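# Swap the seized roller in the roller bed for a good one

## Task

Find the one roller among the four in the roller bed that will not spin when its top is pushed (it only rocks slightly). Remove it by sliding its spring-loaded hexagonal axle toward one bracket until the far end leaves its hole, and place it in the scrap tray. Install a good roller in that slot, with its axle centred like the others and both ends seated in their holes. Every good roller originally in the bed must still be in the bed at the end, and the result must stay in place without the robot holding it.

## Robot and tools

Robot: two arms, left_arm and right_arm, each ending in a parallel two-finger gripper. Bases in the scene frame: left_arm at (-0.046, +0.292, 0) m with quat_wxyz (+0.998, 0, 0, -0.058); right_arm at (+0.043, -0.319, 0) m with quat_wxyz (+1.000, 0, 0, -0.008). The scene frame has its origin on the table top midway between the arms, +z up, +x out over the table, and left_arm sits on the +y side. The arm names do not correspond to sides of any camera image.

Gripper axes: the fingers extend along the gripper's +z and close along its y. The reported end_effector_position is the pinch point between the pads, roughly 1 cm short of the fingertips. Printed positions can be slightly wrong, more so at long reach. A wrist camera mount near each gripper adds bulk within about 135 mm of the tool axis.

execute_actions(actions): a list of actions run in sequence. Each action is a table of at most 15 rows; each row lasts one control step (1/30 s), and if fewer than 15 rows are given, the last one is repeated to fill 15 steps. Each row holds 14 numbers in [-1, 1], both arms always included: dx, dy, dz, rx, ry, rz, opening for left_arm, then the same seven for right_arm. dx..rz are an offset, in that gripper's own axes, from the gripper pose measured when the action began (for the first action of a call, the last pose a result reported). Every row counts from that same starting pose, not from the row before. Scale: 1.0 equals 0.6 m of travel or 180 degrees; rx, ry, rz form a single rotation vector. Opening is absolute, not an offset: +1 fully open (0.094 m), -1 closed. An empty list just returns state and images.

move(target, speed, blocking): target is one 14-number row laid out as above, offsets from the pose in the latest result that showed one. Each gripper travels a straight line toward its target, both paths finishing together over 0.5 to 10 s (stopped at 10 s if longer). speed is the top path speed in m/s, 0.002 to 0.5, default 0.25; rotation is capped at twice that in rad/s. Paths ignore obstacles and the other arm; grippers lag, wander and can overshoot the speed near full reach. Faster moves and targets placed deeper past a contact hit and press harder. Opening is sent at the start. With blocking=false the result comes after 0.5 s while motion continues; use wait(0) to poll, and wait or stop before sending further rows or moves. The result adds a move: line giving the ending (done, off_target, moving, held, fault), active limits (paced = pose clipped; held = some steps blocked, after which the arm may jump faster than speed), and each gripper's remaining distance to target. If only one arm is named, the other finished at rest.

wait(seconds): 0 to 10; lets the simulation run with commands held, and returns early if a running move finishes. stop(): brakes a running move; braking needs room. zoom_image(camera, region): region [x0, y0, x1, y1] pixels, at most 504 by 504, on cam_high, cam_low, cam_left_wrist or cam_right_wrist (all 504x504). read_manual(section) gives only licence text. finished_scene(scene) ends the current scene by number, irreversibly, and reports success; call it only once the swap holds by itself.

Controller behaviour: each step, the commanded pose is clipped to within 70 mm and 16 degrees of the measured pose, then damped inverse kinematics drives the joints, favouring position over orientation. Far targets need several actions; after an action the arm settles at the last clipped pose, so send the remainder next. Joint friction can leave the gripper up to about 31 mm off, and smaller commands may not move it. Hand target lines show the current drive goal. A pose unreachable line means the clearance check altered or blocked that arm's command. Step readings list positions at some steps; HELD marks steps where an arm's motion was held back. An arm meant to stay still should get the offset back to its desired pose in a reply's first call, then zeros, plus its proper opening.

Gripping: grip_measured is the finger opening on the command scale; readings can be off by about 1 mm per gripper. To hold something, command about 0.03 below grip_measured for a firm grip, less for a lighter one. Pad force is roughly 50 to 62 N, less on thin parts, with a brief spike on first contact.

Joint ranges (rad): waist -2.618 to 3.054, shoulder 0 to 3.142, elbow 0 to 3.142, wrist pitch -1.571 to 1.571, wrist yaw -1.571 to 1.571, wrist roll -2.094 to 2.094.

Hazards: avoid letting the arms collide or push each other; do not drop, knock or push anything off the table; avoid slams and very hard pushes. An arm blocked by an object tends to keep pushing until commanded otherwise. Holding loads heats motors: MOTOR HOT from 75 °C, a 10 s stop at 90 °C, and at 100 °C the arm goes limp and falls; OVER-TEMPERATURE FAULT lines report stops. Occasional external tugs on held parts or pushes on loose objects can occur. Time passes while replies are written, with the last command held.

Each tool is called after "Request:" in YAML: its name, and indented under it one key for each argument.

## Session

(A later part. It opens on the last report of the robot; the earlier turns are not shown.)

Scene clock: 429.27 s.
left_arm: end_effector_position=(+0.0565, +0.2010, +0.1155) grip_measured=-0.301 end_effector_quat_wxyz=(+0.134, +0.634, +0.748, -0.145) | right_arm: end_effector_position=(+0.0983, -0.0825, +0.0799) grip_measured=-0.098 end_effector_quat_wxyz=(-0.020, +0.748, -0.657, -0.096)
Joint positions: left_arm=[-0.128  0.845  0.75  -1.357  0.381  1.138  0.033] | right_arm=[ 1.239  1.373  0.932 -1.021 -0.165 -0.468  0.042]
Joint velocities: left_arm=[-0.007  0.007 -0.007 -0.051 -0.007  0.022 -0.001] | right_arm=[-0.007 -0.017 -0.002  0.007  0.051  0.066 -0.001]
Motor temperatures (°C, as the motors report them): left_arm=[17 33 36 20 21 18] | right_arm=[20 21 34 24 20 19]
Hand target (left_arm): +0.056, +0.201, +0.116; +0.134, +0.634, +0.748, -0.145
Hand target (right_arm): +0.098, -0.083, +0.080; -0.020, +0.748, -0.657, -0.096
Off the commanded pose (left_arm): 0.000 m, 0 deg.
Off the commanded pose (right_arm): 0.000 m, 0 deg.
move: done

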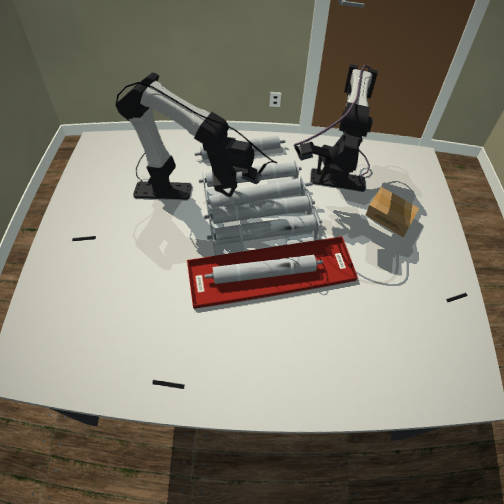

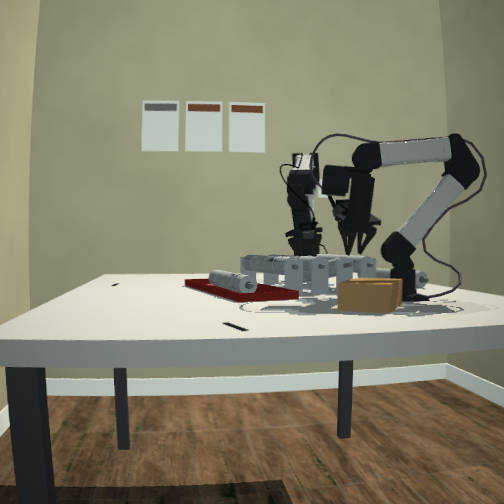

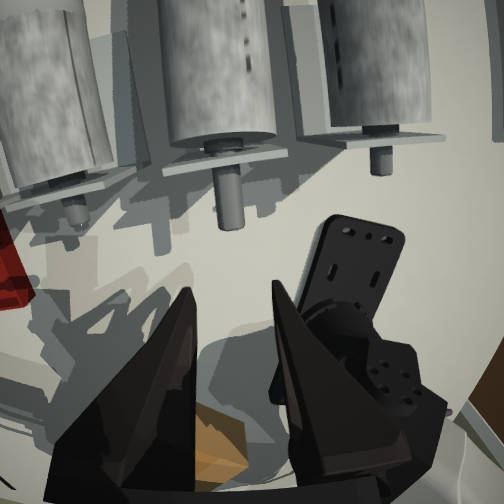

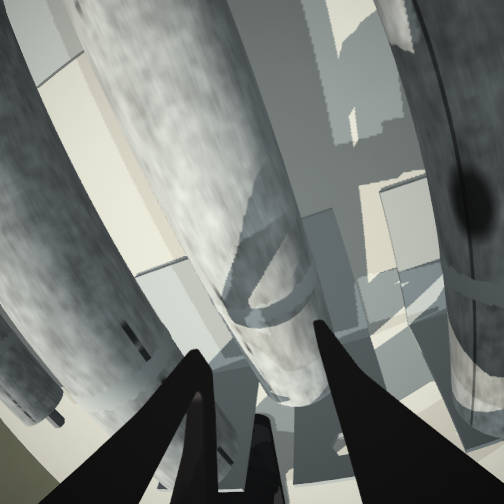

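It fell lower. Go deeper.

Request:
move:
  target: [0,0,0,0,0,0,-0.3,0,0,0,0,0,0,0.35]

Request:
move:
  target: [0,0,0,0,0,0,-0.3,0.01,-0.012,0.085,0,0,0,0.35]
  speed: 0.04

Request:
move:
  target: [0,0,0,0,0,0,-0.3,0,0,0,0,0,0,-0.1]

Request:
move:
  target: [0,0,0,0,0,0,-0.3,-0.01,-0.02,-0.08,0,0,0,-0.1]
  speed: 0.012

Scene clock: 432.60 s.
left_arm: end_effector_position=(+0.0565, +0.2010, +0.1155) grip_measured=-0.301 end_effector_quat_wxyz=(+0.134, +0.634, +0.748, -0.145) | right_arm: end_effector_position=(+0.0983, -0.0825, +0.0799) grip_measured=+0.348 end_effector_quat_wxyz=(-0.020, +0.748, -0.657, -0.096)
Joint positions: left_arm=[-0.128  0.845  0.75  -1.357  0.381  1.138  0.033] | right_arm=[ 1.239  1.373  0.932 -1.021 -0.165 -0.468  0.063]
Joint velocities: left_arm=[-0.002 -0.012  0.007 -0.037 -0.007  0.007 -0.001] | right_arm=[-0.037 -0.007 -0.012  0.007 -0.081  0.007 -0.   ]
Motor temperatures (°C, as the motors report them): left_arm=[17 33 36 20 21 18] | right_arm=[20 22 34 24 20 19]
Hand target (left_arm): +0.056, +0.201, +0.116; +0.134, +0.634, +0.748, -0.145
Hand target (right_arm): +0.098, -0.083, +0.080; -0.020, +0.748, -0.657, -0.096
Off the commanded pose (left_arm): 0.000 m, 0 deg.
Off the commanded pose (right_arm): 0.000 m, 0 deg.
move: done

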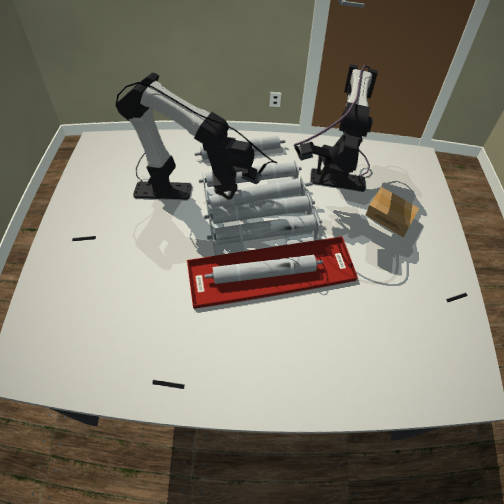

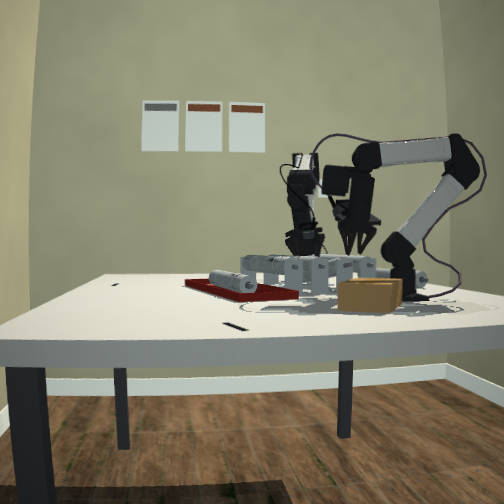

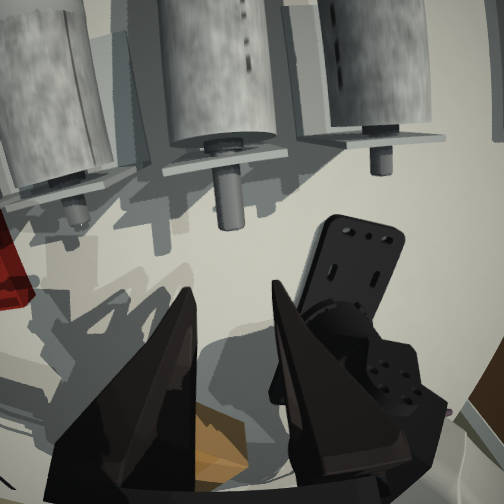

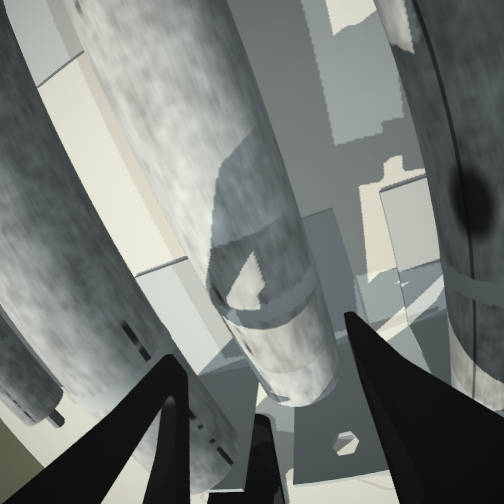

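Scene clock: 434.13 s.
left_arm: end_effector_position=(+0.0565, +0.2010, +0.1155) grip_measured=-0.301 end_effector_quat_wxyz=(+0.134, +0.634, +0.748, -0.145) | right_arm: end_effector_position=(+0.1041, -0.0746, +0.0425) grip_measured=+0.348 end_effector_quat_wxyz=(-0.035, +0.750, -0.654, -0.097)
Joint positions: left_arm=[-0.128  0.845  0.75  -1.357  0.381  1.138  0.033] | right_arm=[ 1.234  1.428  0.82  -0.826 -0.156 -0.478  0.063]
Joint velocities: left_arm=[-0.022  0.022 -0.017  0.007 -0.022 -0.037  0.001] | right_arm=[ 0.002  0.002 -0.022  0.081  0.022  0.022 -0.   ]
Motor temperatures (°C, as the motors report them): left_arm=[17 32 36 20 21 18] | right_arm=[20 22 34 24 20 19]
Hand target (left_arm): +0.056, +0.201, +0.116; +0.134, +0.634, +0.748, -0.145
Hand target (right_arm): +0.101, -0.081, +0.029; -0.020, +0.748, -0.657, -0.096
Off the commanded pose (left_arm): 0.000 m, 0 deg.
Off the commanded pose (right_arm): 0.016 m, 2 deg.
move: off_target (right_arm)

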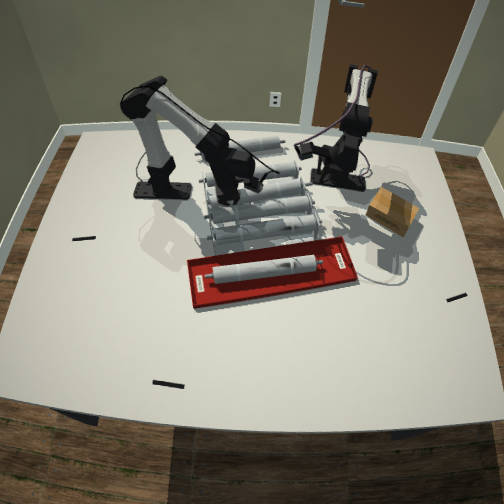

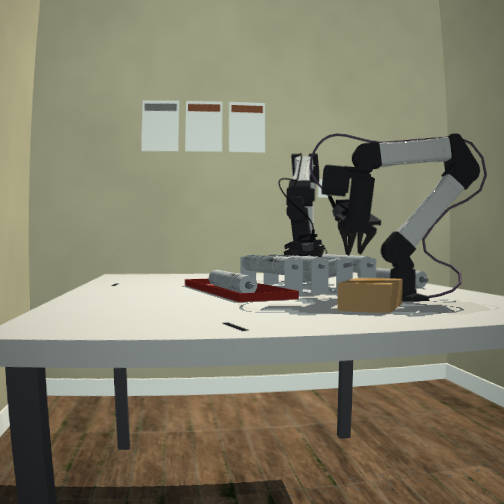

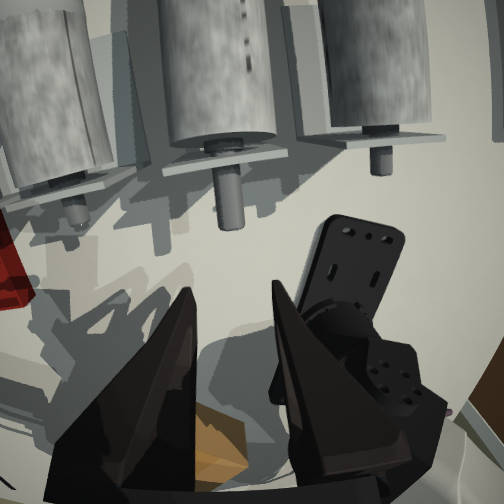

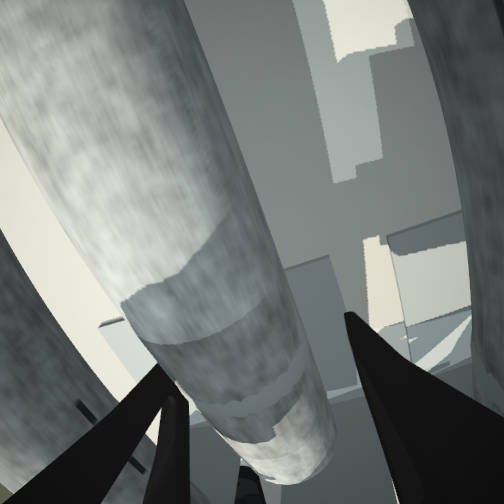

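Scene clock: 434.63 s.
left_arm: end_effector_position=(+0.0565, +0.2010, +0.1155) grip_measured=-0.301 end_effector_quat_wxyz=(+0.134, +0.634, +0.748, -0.145) | right_arm: end_effector_position=(+0.0983, -0.0753, +0.0428) grip_measured=+0.019 end_effector_quat_wxyz=(-0.026, +0.751, -0.651, -0.106)
Joint positions: left_arm=[-0.128  0.845  0.75  -1.357  0.381  1.138  0.033] | right_arm=[ 1.24   1.428  0.82  -0.836 -0.179 -0.478  0.048]
Joint velocities: left_arm=[ 0.007 -0.002  0.002  0.066  0.007 -0.007 -0.001] | right_arm=[ 0.007  0.002  0.007  0.022 -0.051  0.095 -0.   ]
Motor temperatures (°C, as the motors report them): left_arm=[17 32 36 20 21 18] | right_arm=[20 22 34 24 20 19]
Hand target (left_arm): +0.056, +0.201, +0.116; +0.134, +0.634, +0.748, -0.145
Hand target (right_arm): +0.104, -0.075, +0.043; -0.035, +0.750, -0.654, -0.097
Off the commanded pose (left_arm): 0.000 m, 0 deg.
Off the commanded pose (right_arm): 0.006 m, 1 deg.
move: done

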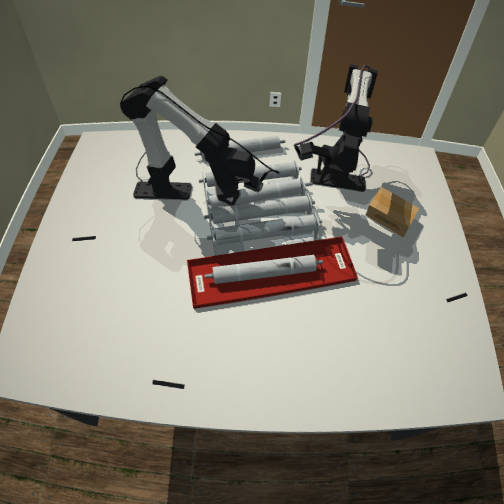

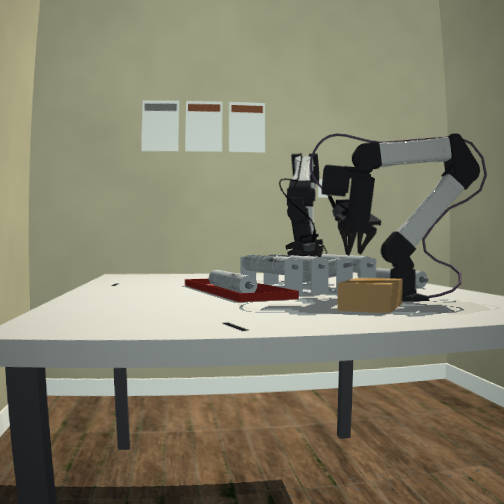

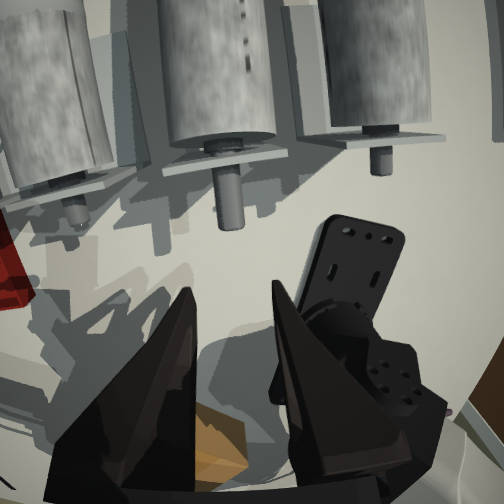

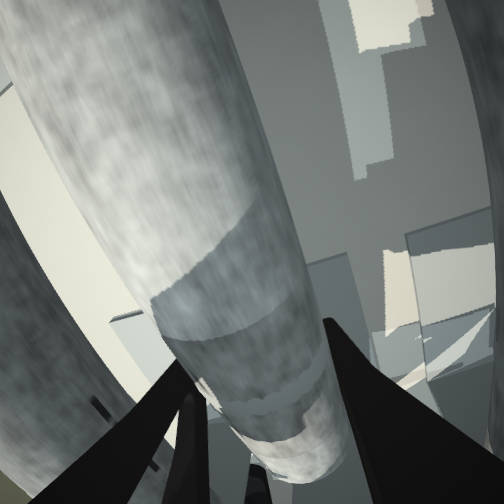

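Scene clock: 439.00 s.
left_arm: end_effector_position=(+0.0565, +0.2010, +0.1155) grip_measured=-0.301 end_effector_quat_wxyz=(+0.134, +0.634, +0.748, -0.145) | right_arm: end_effector_position=(+0.1060, -0.0749, +0.0722) grip_measured=+0.019 end_effector_quat_wxyz=(-0.014, +0.757, -0.644, -0.111)
Joint positions: left_arm=[-0.128  0.845  0.75  -1.357  0.381  1.138  0.033] | right_arm=[ 1.195  1.428  0.942 -0.989 -0.203 -0.542  0.048]
Joint velocities: left_arm=[ 0.007 -0.007  0.007 -0.007  0.051  0.022 -0.   ] | right_arm=[-0.017  0.007  0.007  0.007 -0.022 -0.037  0.001]
Motor temperatures (°C, as the motors report them): left_arm=[17 32 37 20 21 18] | right_arm=[20 22 35 24 20 19]
Hand target (left_arm): +0.056, +0.201, +0.116; +0.134, +0.634, +0.748, -0.145
Hand target (right_arm): +0.114, -0.075, +0.089; -0.027, +0.751, -0.651, -0.106
Off the commanded pose (left_arm): 0.000 m, 0 deg.
Off the commanded pose (right_arm): 0.020 m, 2 deg.
move: off_target (right_arm)

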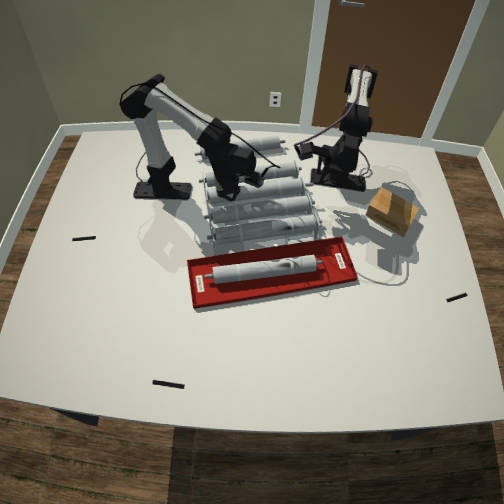

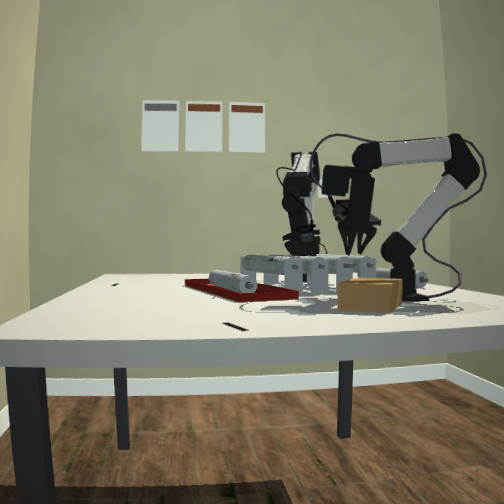

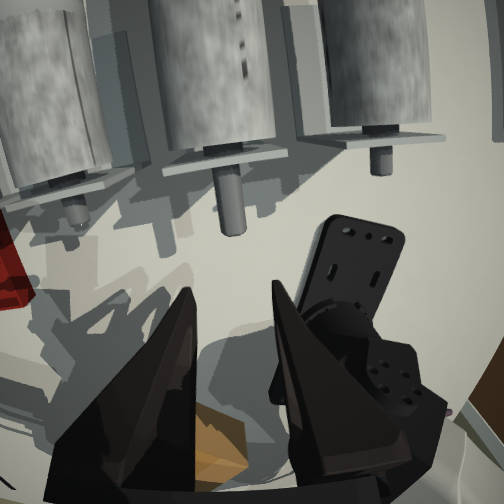

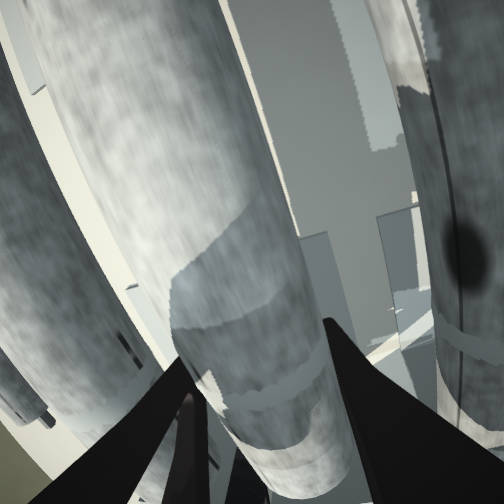

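Not yet; shift further +x.

Request:
move:
  target: [0,0,0,0,0,0,-0.3,0,-0.035,-0.033,0,0,0,-0.1]
  speed: 0.01

Scene clock: 443.90 s.
left_arm: end_effector_position=(+0.0565, +0.2010, +0.1155) grip_measured=-0.301 end_effector_quat_wxyz=(+0.134, +0.634, +0.748, -0.145) | right_arm: end_effector_position=(+0.1141, -0.0729, +0.0777) grip_measured=+0.019 end_effector_quat_wxyz=(+0.001, +0.763, -0.633, -0.130)
Joint positions: left_arm=[-0.128  0.845  0.75  -1.357  0.381  1.138  0.033] | right_arm=[ 1.136  1.467  0.993 -1.035 -0.253 -0.629  0.048]
Joint velocities: left_arm=[-0.007 -0.002  0.022  0.051  0.022 -0.022  0.   ] | right_arm=[-0.022  0.007  0.012 -0.095 -0.007 -0.066 -0.001]
Motor temperatures (°C, as the motors report them): left_arm=[17 32 37 20 21 18] | right_arm=[20 23 35 23 20 19]
Hand target (left_arm): +0.056, +0.201, +0.116; +0.134, +0.634, +0.748, -0.145
Hand target (right_arm): +0.129, -0.074, +0.089; -0.014, +0.757, -0.644, -0.112
Off the commanded pose (left_arm): 0.000 m, 0 deg.
Off the commanded pose (right_arm): 0.019 m, 3 deg.
move: off_target (right_arm)

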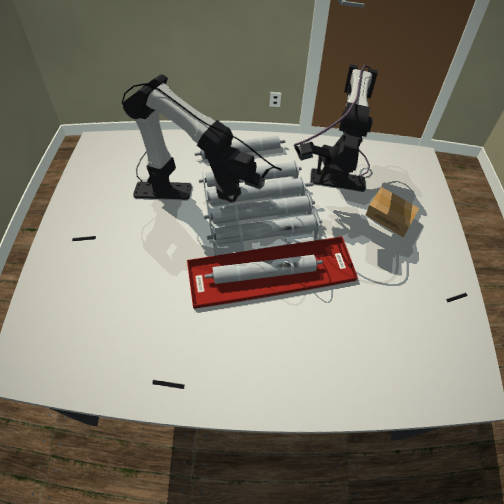

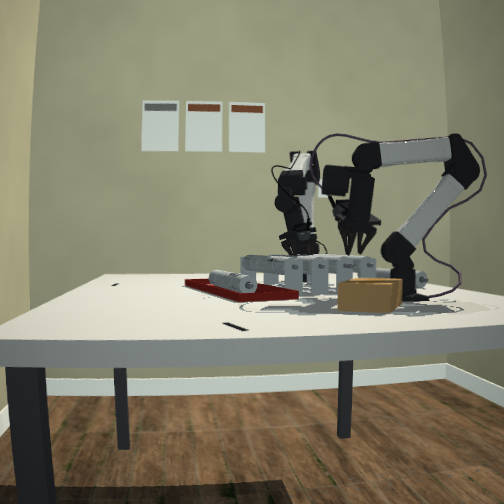

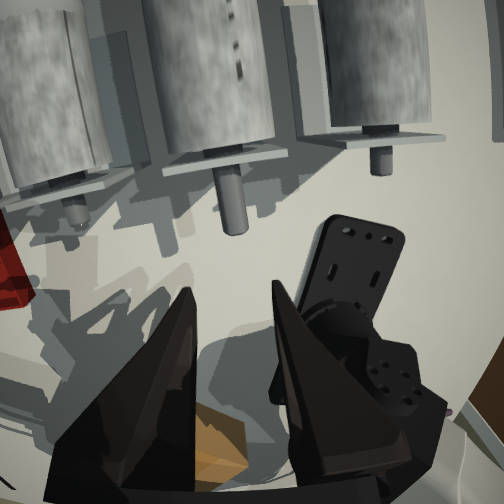

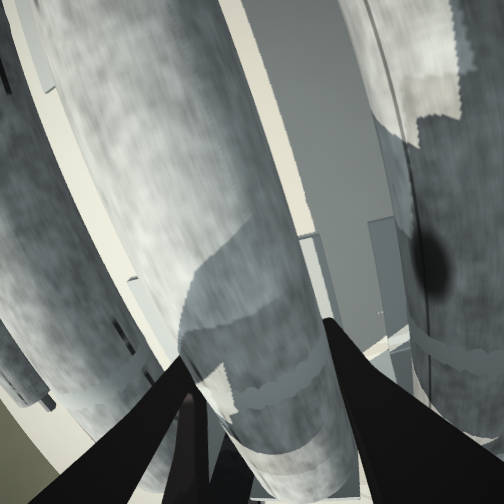

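Lower slowly.

Request:
move:
  target: [0,0,0,0,0,0,-0.3,0,-0.015,0.015,0,0,0,-0.1]
  speed: 0.005

Scene clock: 449.13 s.
left_arm: end_effector_position=(+0.0565, +0.2010, +0.1155) grip_measured=-0.301 end_effector_quat_wxyz=(+0.134, +0.634, +0.748, -0.145) | right_arm: end_effector_position=(+0.1146, -0.0728, +0.0732) grip_measured=+0.019 end_effector_quat_wxyz=(+0.009, +0.765, -0.630, -0.132)
Joint positions: left_arm=[-0.128  0.845  0.75  -1.357  0.381  1.138  0.033] | right_arm=[ 1.128  1.488  0.993 -1.031 -0.262 -0.645  0.048]
Joint velocities: left_arm=[ 0.012 -0.007 -0.007  0.007 -0.007  0.037 -0.   ] | right_arm=[-0.012 -0.002  0.002 -0.007 -0.007 -0.022 -0.   ]
Motor temperatures (°C, as the motors report them): left_arm=[17 32 37 20 21 18] | right_arm=[20 23 36 23 20 19]
Hand target (left_arm): +0.056, +0.201, +0.116; +0.134, +0.634, +0.748, -0.145
Hand target (right_arm): +0.121, -0.070, +0.068; +0.001, +0.763, -0.633, -0.130
Off the commanded pose (left_arm): 0.000 m, 0 deg.
Off the commanded pose (right_arm): 0.009 m, 1 deg.
move: done

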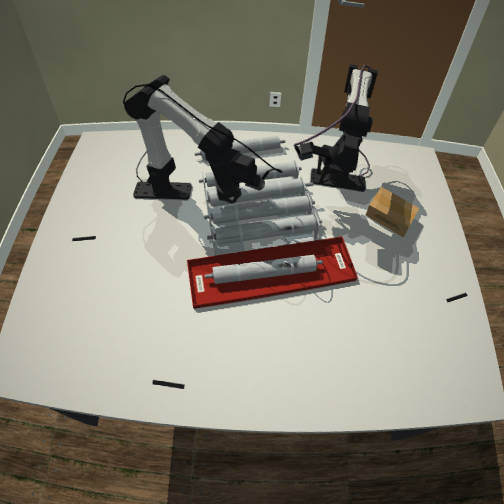

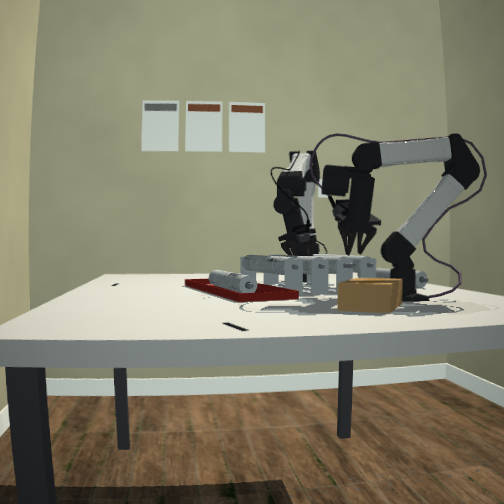

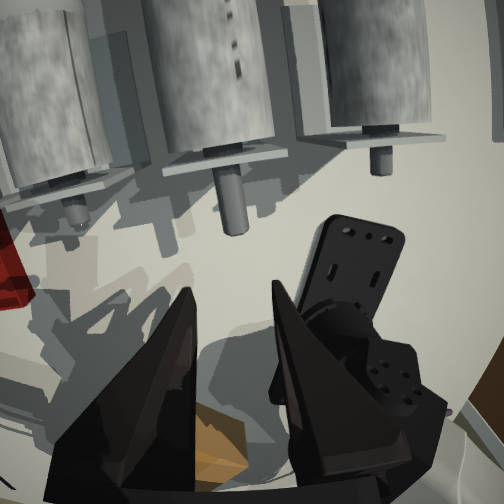

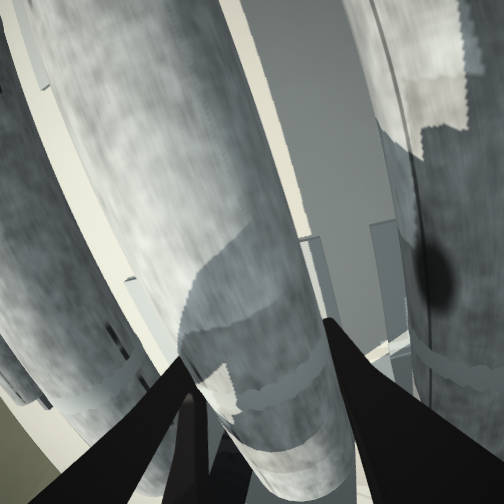

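Request:
zoom_image:
  camera: "cam_high"
  region: [190,150,330,260]

Request:
move:
  target: [0,0,0,0,0,0,-0.3,0,-0.015,0.02,0,0,0,-0.1]
  speed: 0.005

Region (190, 150, 330, 260) of cam_high's 504x504 image, scaled by 3.600, with more detail than that image has; it fills the top 396 rows of this view, and the rest is white.

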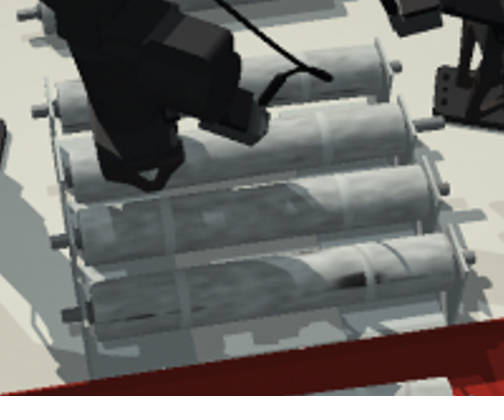

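Scene clock: 453.90 s.
left_arm: end_effector_position=(+0.0565, +0.2010, +0.1155) grip_measured=-0.301 end_effector_quat_wxyz=(+0.134, +0.634, +0.748, -0.145) | right_arm: end_effector_position=(+0.1161, -0.0723, +0.0669) grip_measured=+0.019 end_effector_quat_wxyz=(+0.017, +0.768, -0.626, -0.131)
Joint positions: left_arm=[-0.128  0.845  0.75  -1.357  0.381  1.138  0.033] | right_arm=[ 1.123  1.516  0.993 -1.022 -0.264 -0.664  0.048]
Joint velocities: left_arm=[-0.017 -0.012  0.012 -0.037 -0.007  0.037  0.   ] | right_arm=[-0.027 -0.007 -0.002 -0.022  0.037 -0.022 -0.001]
Motor temperatures (°C, as the motors report them): left_arm=[17 31 37 20 21 18] | right_arm=[20 23 35 23 20 19]
Hand target (left_arm): +0.056, +0.201, +0.116; +0.134, +0.634, +0.748, -0.145
Hand target (right_arm): +0.121, -0.069, +0.061; +0.009, +0.765, -0.630, -0.132
Off the commanded pose (left_arm): 0.000 m, 0 deg.
Off the commanded pose (right_arm): 0.009 m, 1 deg.
move: done

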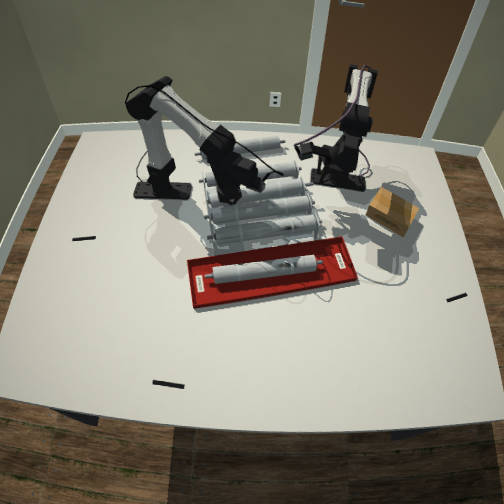

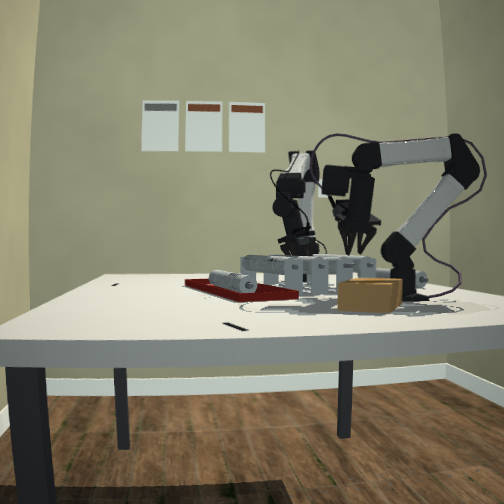

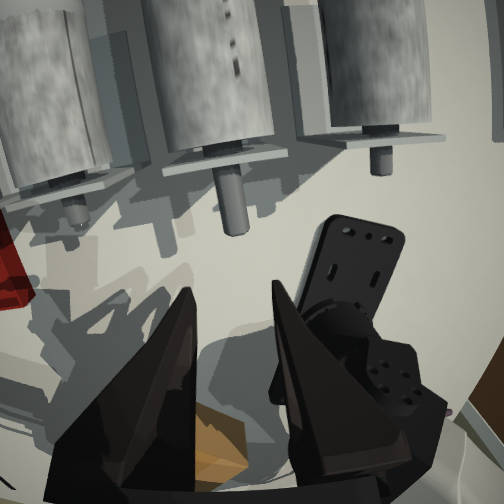

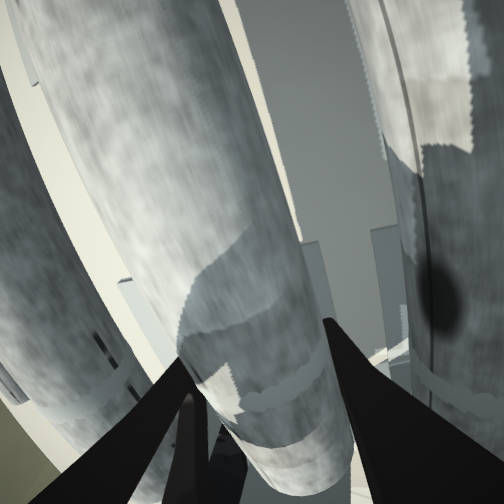

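Request:
move:
  target: [0,0,0,0,0,0,-0.3,0,-0.02,-0.05,0,0,0,-0.1]
  speed: 0.005

Scene clock: 462.87 s.
left_arm: end_effector_position=(+0.0565, +0.2010, +0.1155) grip_measured=-0.301 end_effector_quat_wxyz=(+0.134, +0.634, +0.748, -0.145) | right_arm: end_effector_position=(+0.1248, -0.0704, +0.0816) grip_measured=+0.019 end_effector_quat_wxyz=(+0.020, +0.774, -0.616, -0.141)
Joint positions: left_arm=[-0.128  0.845  0.75  -1.357  0.381  1.138  0.033] | right_arm=[ 1.083  1.534  1.067 -1.096 -0.285 -0.729  0.048]
Joint velocities: left_arm=[-0.007  0.007 -0.012 -0.022 -0.037  0.051 -0.   ] | right_arm=[-0.007 -0.007  0.017 -0.037  0.037 -0.022 -0.001]
Motor temperatures (°C, as the motors report them): left_arm=[17 31 37 20 21 18] | right_arm=[20 24 36 23 20 19]
Hand target (left_arm): +0.056, +0.201, +0.116; +0.134, +0.634, +0.748, -0.145
Hand target (right_arm): +0.133, -0.073, +0.093; +0.016, +0.768, -0.626, -0.132
Off the commanded pose (left_arm): 0.000 m, 0 deg.
Off the commanded pose (right_arm): 0.016 m, 2 deg.
move: off_target (right_arm)

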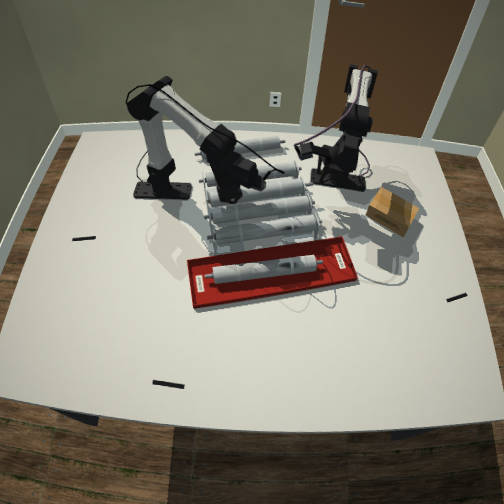

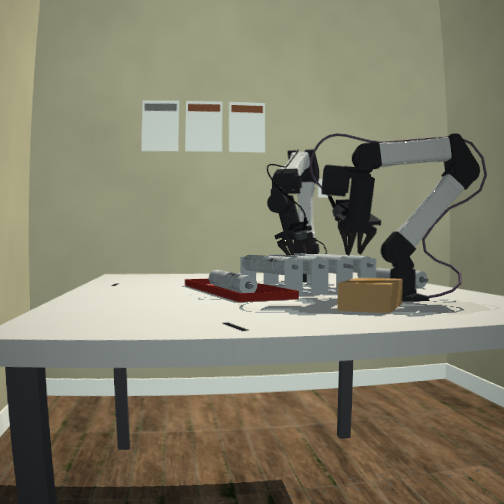

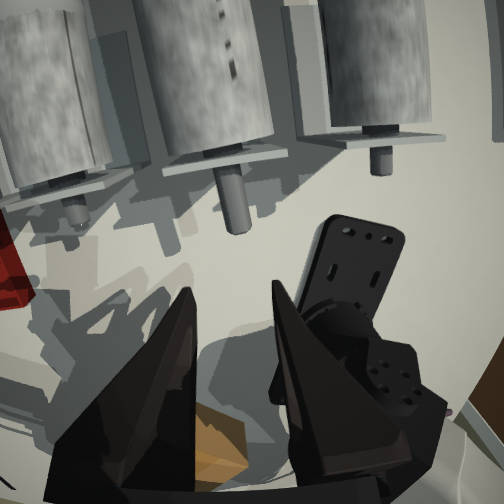

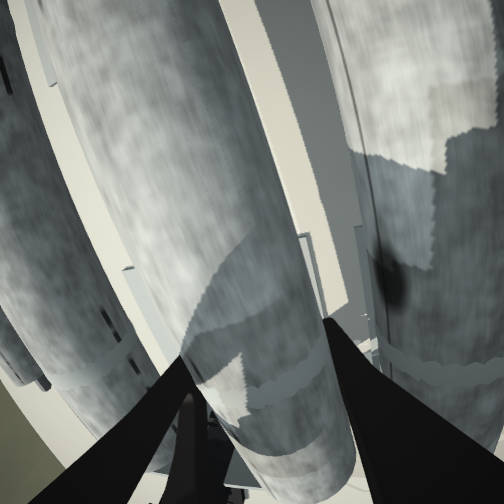

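Request:
move:
  target: [0,0,0,0,0,0,-0.3,0,0.04,0.012,0,0,0,-0.1]
  speed: 0.005

Scene clock: 470.43 s.
left_arm: end_effector_position=(+0.0565, +0.2010, +0.1155) grip_measured=-0.301 end_effector_quat_wxyz=(+0.134, +0.634, +0.748, -0.145) | right_arm: end_effector_position=(+0.1196, -0.0713, +0.0773) grip_measured=+0.019 end_effector_quat_wxyz=(+0.001, +0.776, -0.620, -0.113)
Joint positions: left_arm=[-0.128  0.845  0.75  -1.357  0.381  1.138  0.033] | right_arm=[ 1.14   1.494  1.021 -1.05  -0.222 -0.664  0.048]
Joint velocities: left_arm=[-0.007 -0.002 -0.012 -0.037 -0.037 -0.007  0.001] | right_arm=[ 0.007 -0.002  0.007 -0.051  0.037 -0.022 -0.   ]
Motor temperatures (°C, as the motors report them): left_arm=[17 31 37 20 21 18] | right_arm=[20 25 35 23 20 19]
Hand target (left_arm): +0.056, +0.201, +0.116; +0.134, +0.634, +0.748, -0.145
Hand target (right_arm): +0.101, -0.076, +0.079; +0.021, +0.774, -0.617, -0.139
Off the commanded pose (left_arm): 0.000 m, 0 deg.
Off the commanded pose (right_arm): 0.020 m, 4 deg.
move: off_target (right_arm)

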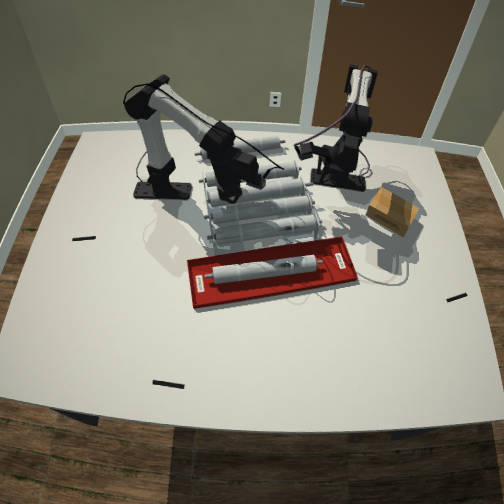

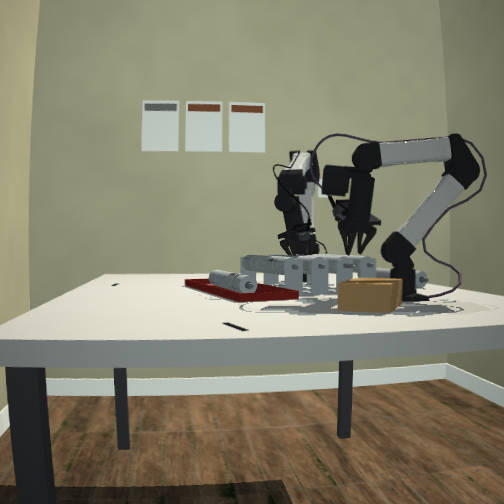

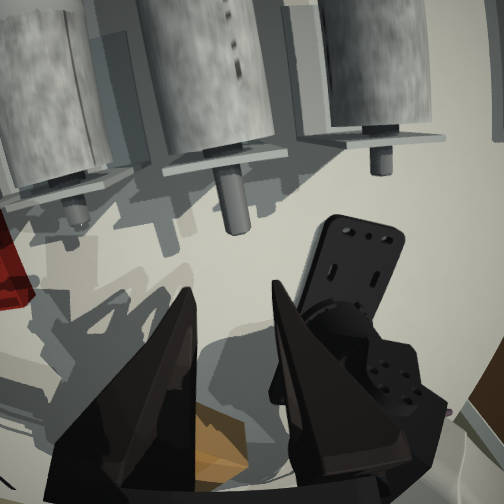

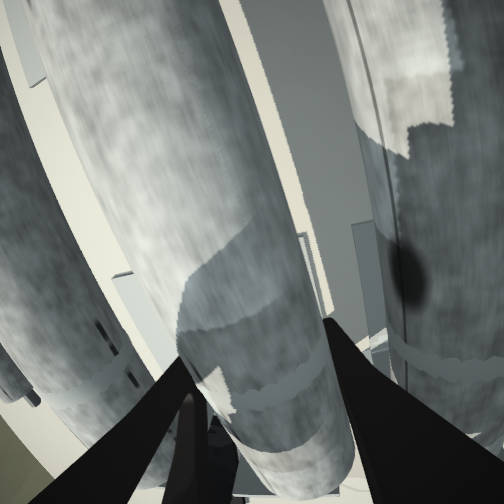

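Request:
move:
  target: [0,0,0,0,0,0,-0.3, 0,0.03,0.02,0,0,0,-0.1]
  speed: 0.008

Scene clock: 481.63 s.
left_arm: end_effector_position=(+0.0565, +0.2010, +0.1155) grip_measured=-0.301 end_effector_quat_wxyz=(+0.134, +0.634, +0.748, -0.145) | right_arm: end_effector_position=(+0.1151, -0.0724, +0.0703) grip_measured=+0.019 end_effector_quat_wxyz=(-0.011, +0.774, -0.626, -0.092)
Joint positions: left_arm=[-0.128  0.845  0.75  -1.357  0.381  1.138  0.033] | right_arm=[ 1.187  1.472  0.978 -1.005 -0.172 -0.605  0.048]
Joint velocities: left_arm=[ 0.007 -0.017  0.002 -0.022  0.007 -0.007 -0.001] | right_arm=[-0.017 -0.007 -0.007 -0.037 -0.051  0.022  0.   ]
Motor temperatures (°C, as the motors report them): left_arm=[17 30 37 20 21 18] | right_arm=[20 26 34 23 20 19]
Hand target (left_arm): +0.056, +0.201, +0.116; +0.134, +0.634, +0.748, -0.145
Hand target (right_arm): +0.101, -0.075, +0.068; +0.003, +0.776, -0.620, -0.113
Off the commanded pose (left_arm): 0.000 m, 0 deg.
Off the commanded pose (right_arm): 0.015 m, 3 deg.
move: off_target (right_arm)

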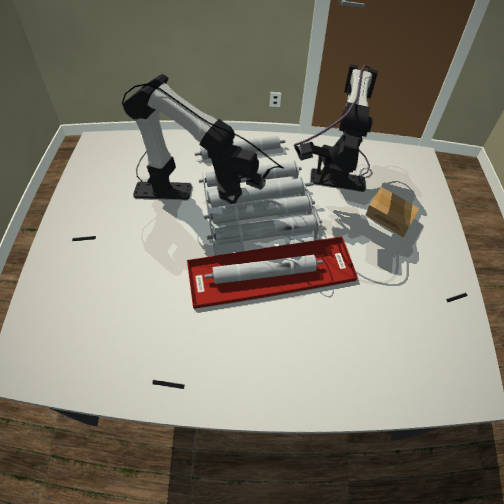

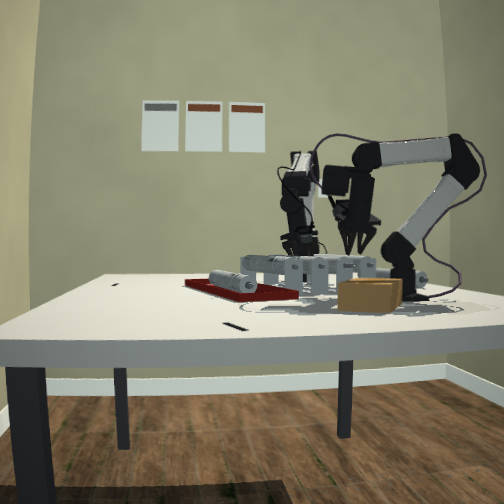

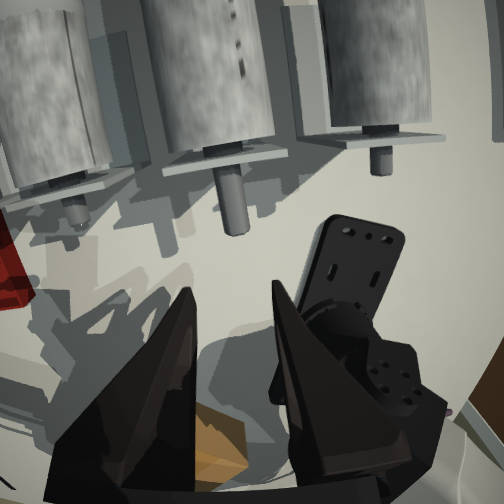

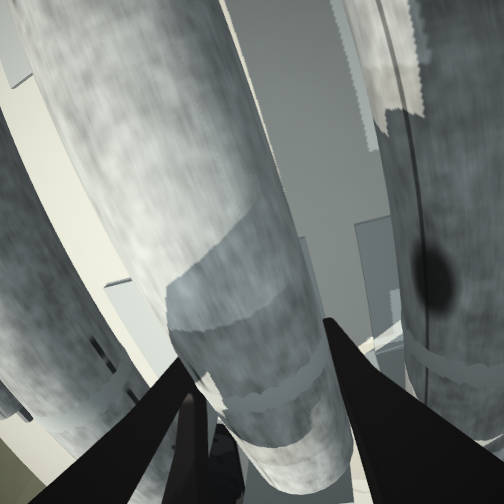

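Request:
move:
  target: [0,0,0,0,0,0,-0.3, 0,0.035,-0.005,0,0,0,-0.1]
  speed: 0.006

Request:
zoom_image:
  camera: "cam_low"
  region: [230,230,430,310]

Scene clock: 487.93 s.
left_arm: end_effector_position=(+0.0565, +0.2010, +0.1155) grip_measured=-0.301 end_effector_quat_wxyz=(+0.134, +0.634, +0.748, -0.145) | right_arm: end_effector_position=(+0.1108, -0.0734, +0.0714) grip_measured=+0.019 end_effector_quat_wxyz=(-0.024, +0.771, -0.632, -0.070)
Joint positions: left_arm=[-0.128  0.845  0.75  -1.357  0.381  1.138  0.033] | right_arm=[ 1.238  1.446  0.964 -0.997 -0.117 -0.541  0.048]
Joint velocities: left_arm=[-0.007 -0.007  0.012  0.007 -0.066 -0.037  0.   ] | right_arm=[-0.012 -0.022 -0.007 -0.037 -0.066  0.095  0.   ]
Motor temperatures (°C, as the motors report them): left_arm=[17 30 37 20 21 18] | right_arm=[20 26 34 23 20 19]
Hand target (left_arm): +0.056, +0.201, +0.116; +0.134, +0.634, +0.748, -0.145
Hand target (right_arm): +0.096, -0.078, +0.075; -0.010, +0.774, -0.626, -0.092
Off the commanded pose (left_arm): 0.000 m, 0 deg.
Off the commanded pose (right_arm): 0.017 m, 3 deg.
move: off_target (right_arm)

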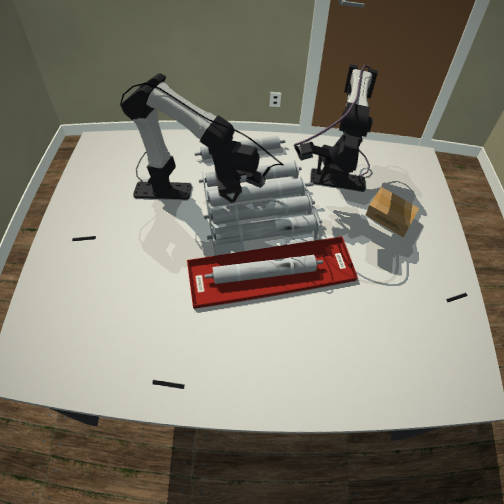

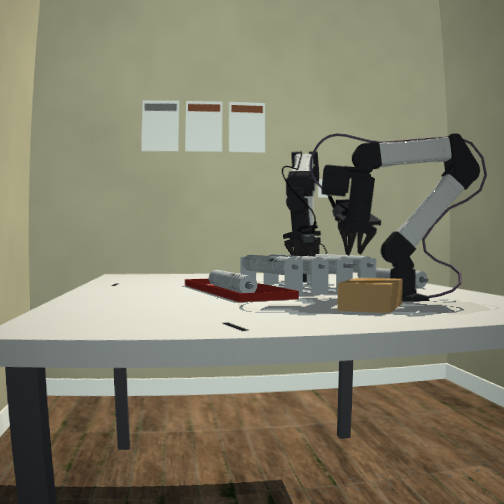

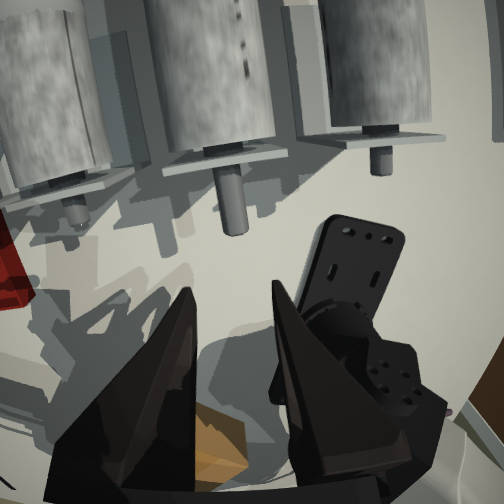

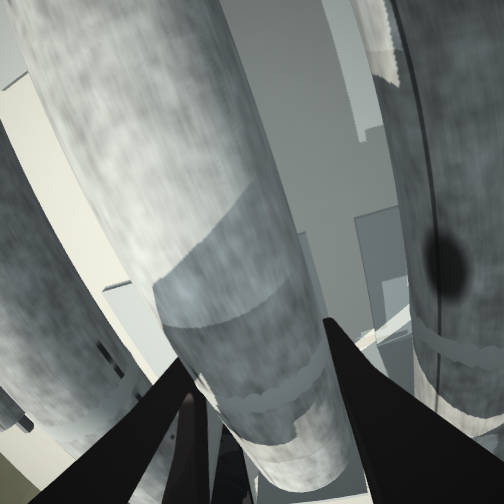

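Region (230, 230, 430, 310) of cam_low's 504x504 image, scaled by 2.520, with more detail than that image has; it fills the top 202 rows of this view, and the rest is white.

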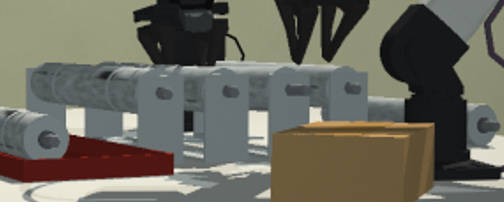

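Request:
move:
  target: [0,0,0,0,0,0,-0.3, 0,0.027,-0.035,0,0,0,-0.1]
  speed: 0.006

Scene clock: 494.50 s.
left_arm: end_effector_position=(+0.0565, +0.2010, +0.1155) grip_measured=-0.301 end_effector_quat_wxyz=(+0.134, +0.634, +0.748, -0.145) | right_arm: end_effector_position=(+0.1066, -0.0745, +0.0763) grip_measured=+0.019 end_effector_quat_wxyz=(-0.033, +0.766, -0.639, -0.059)
Joint positions: left_arm=[-0.128  0.845  0.75  -1.357  0.381  1.138  0.033] | right_arm=[ 1.273  1.421  0.964 -1.008 -0.086 -0.49   0.048]
Joint velocities: left_arm=[ 0.017 -0.007 -0.007  0.022  0.022  0.007 -0.001] | right_arm=[-0.007 -0.007  0.012  0.125  0.022  0.022 -0.001]
Motor temperatures (°C, as the motors report them): left_arm=[17 30 37 20 21 18] | right_arm=[20 27 34 23 20 19]
Hand target (left_arm): +0.056, +0.201, +0.116; +0.134, +0.634, +0.748, -0.145
Hand target (right_arm): +0.097, -0.079, +0.092; -0.024, +0.771, -0.633, -0.070
Off the commanded pose (left_arm): 0.000 m, 0 deg.
Off the commanded pose (right_arm): 0.020 m, 2 deg.
move: off_target (right_arm)

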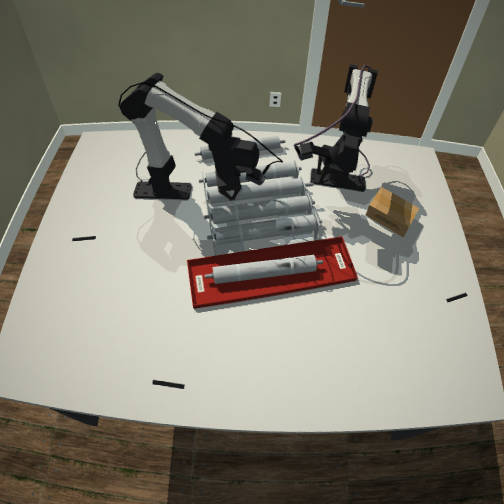

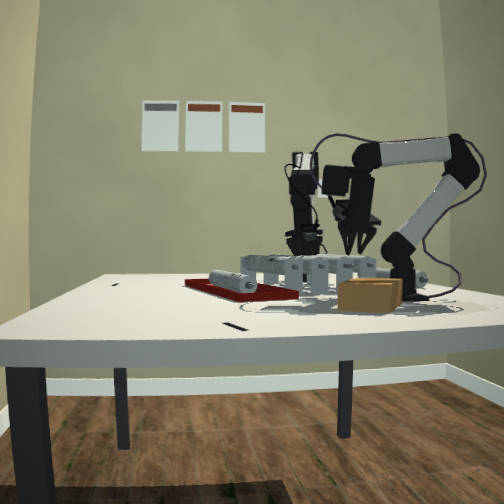

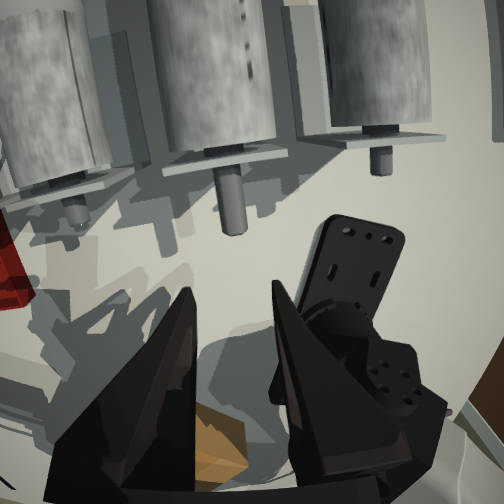

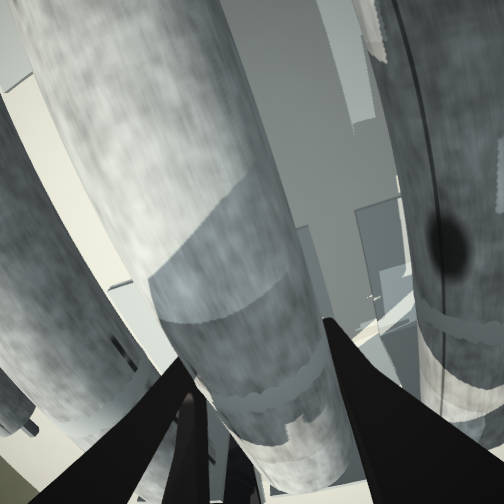

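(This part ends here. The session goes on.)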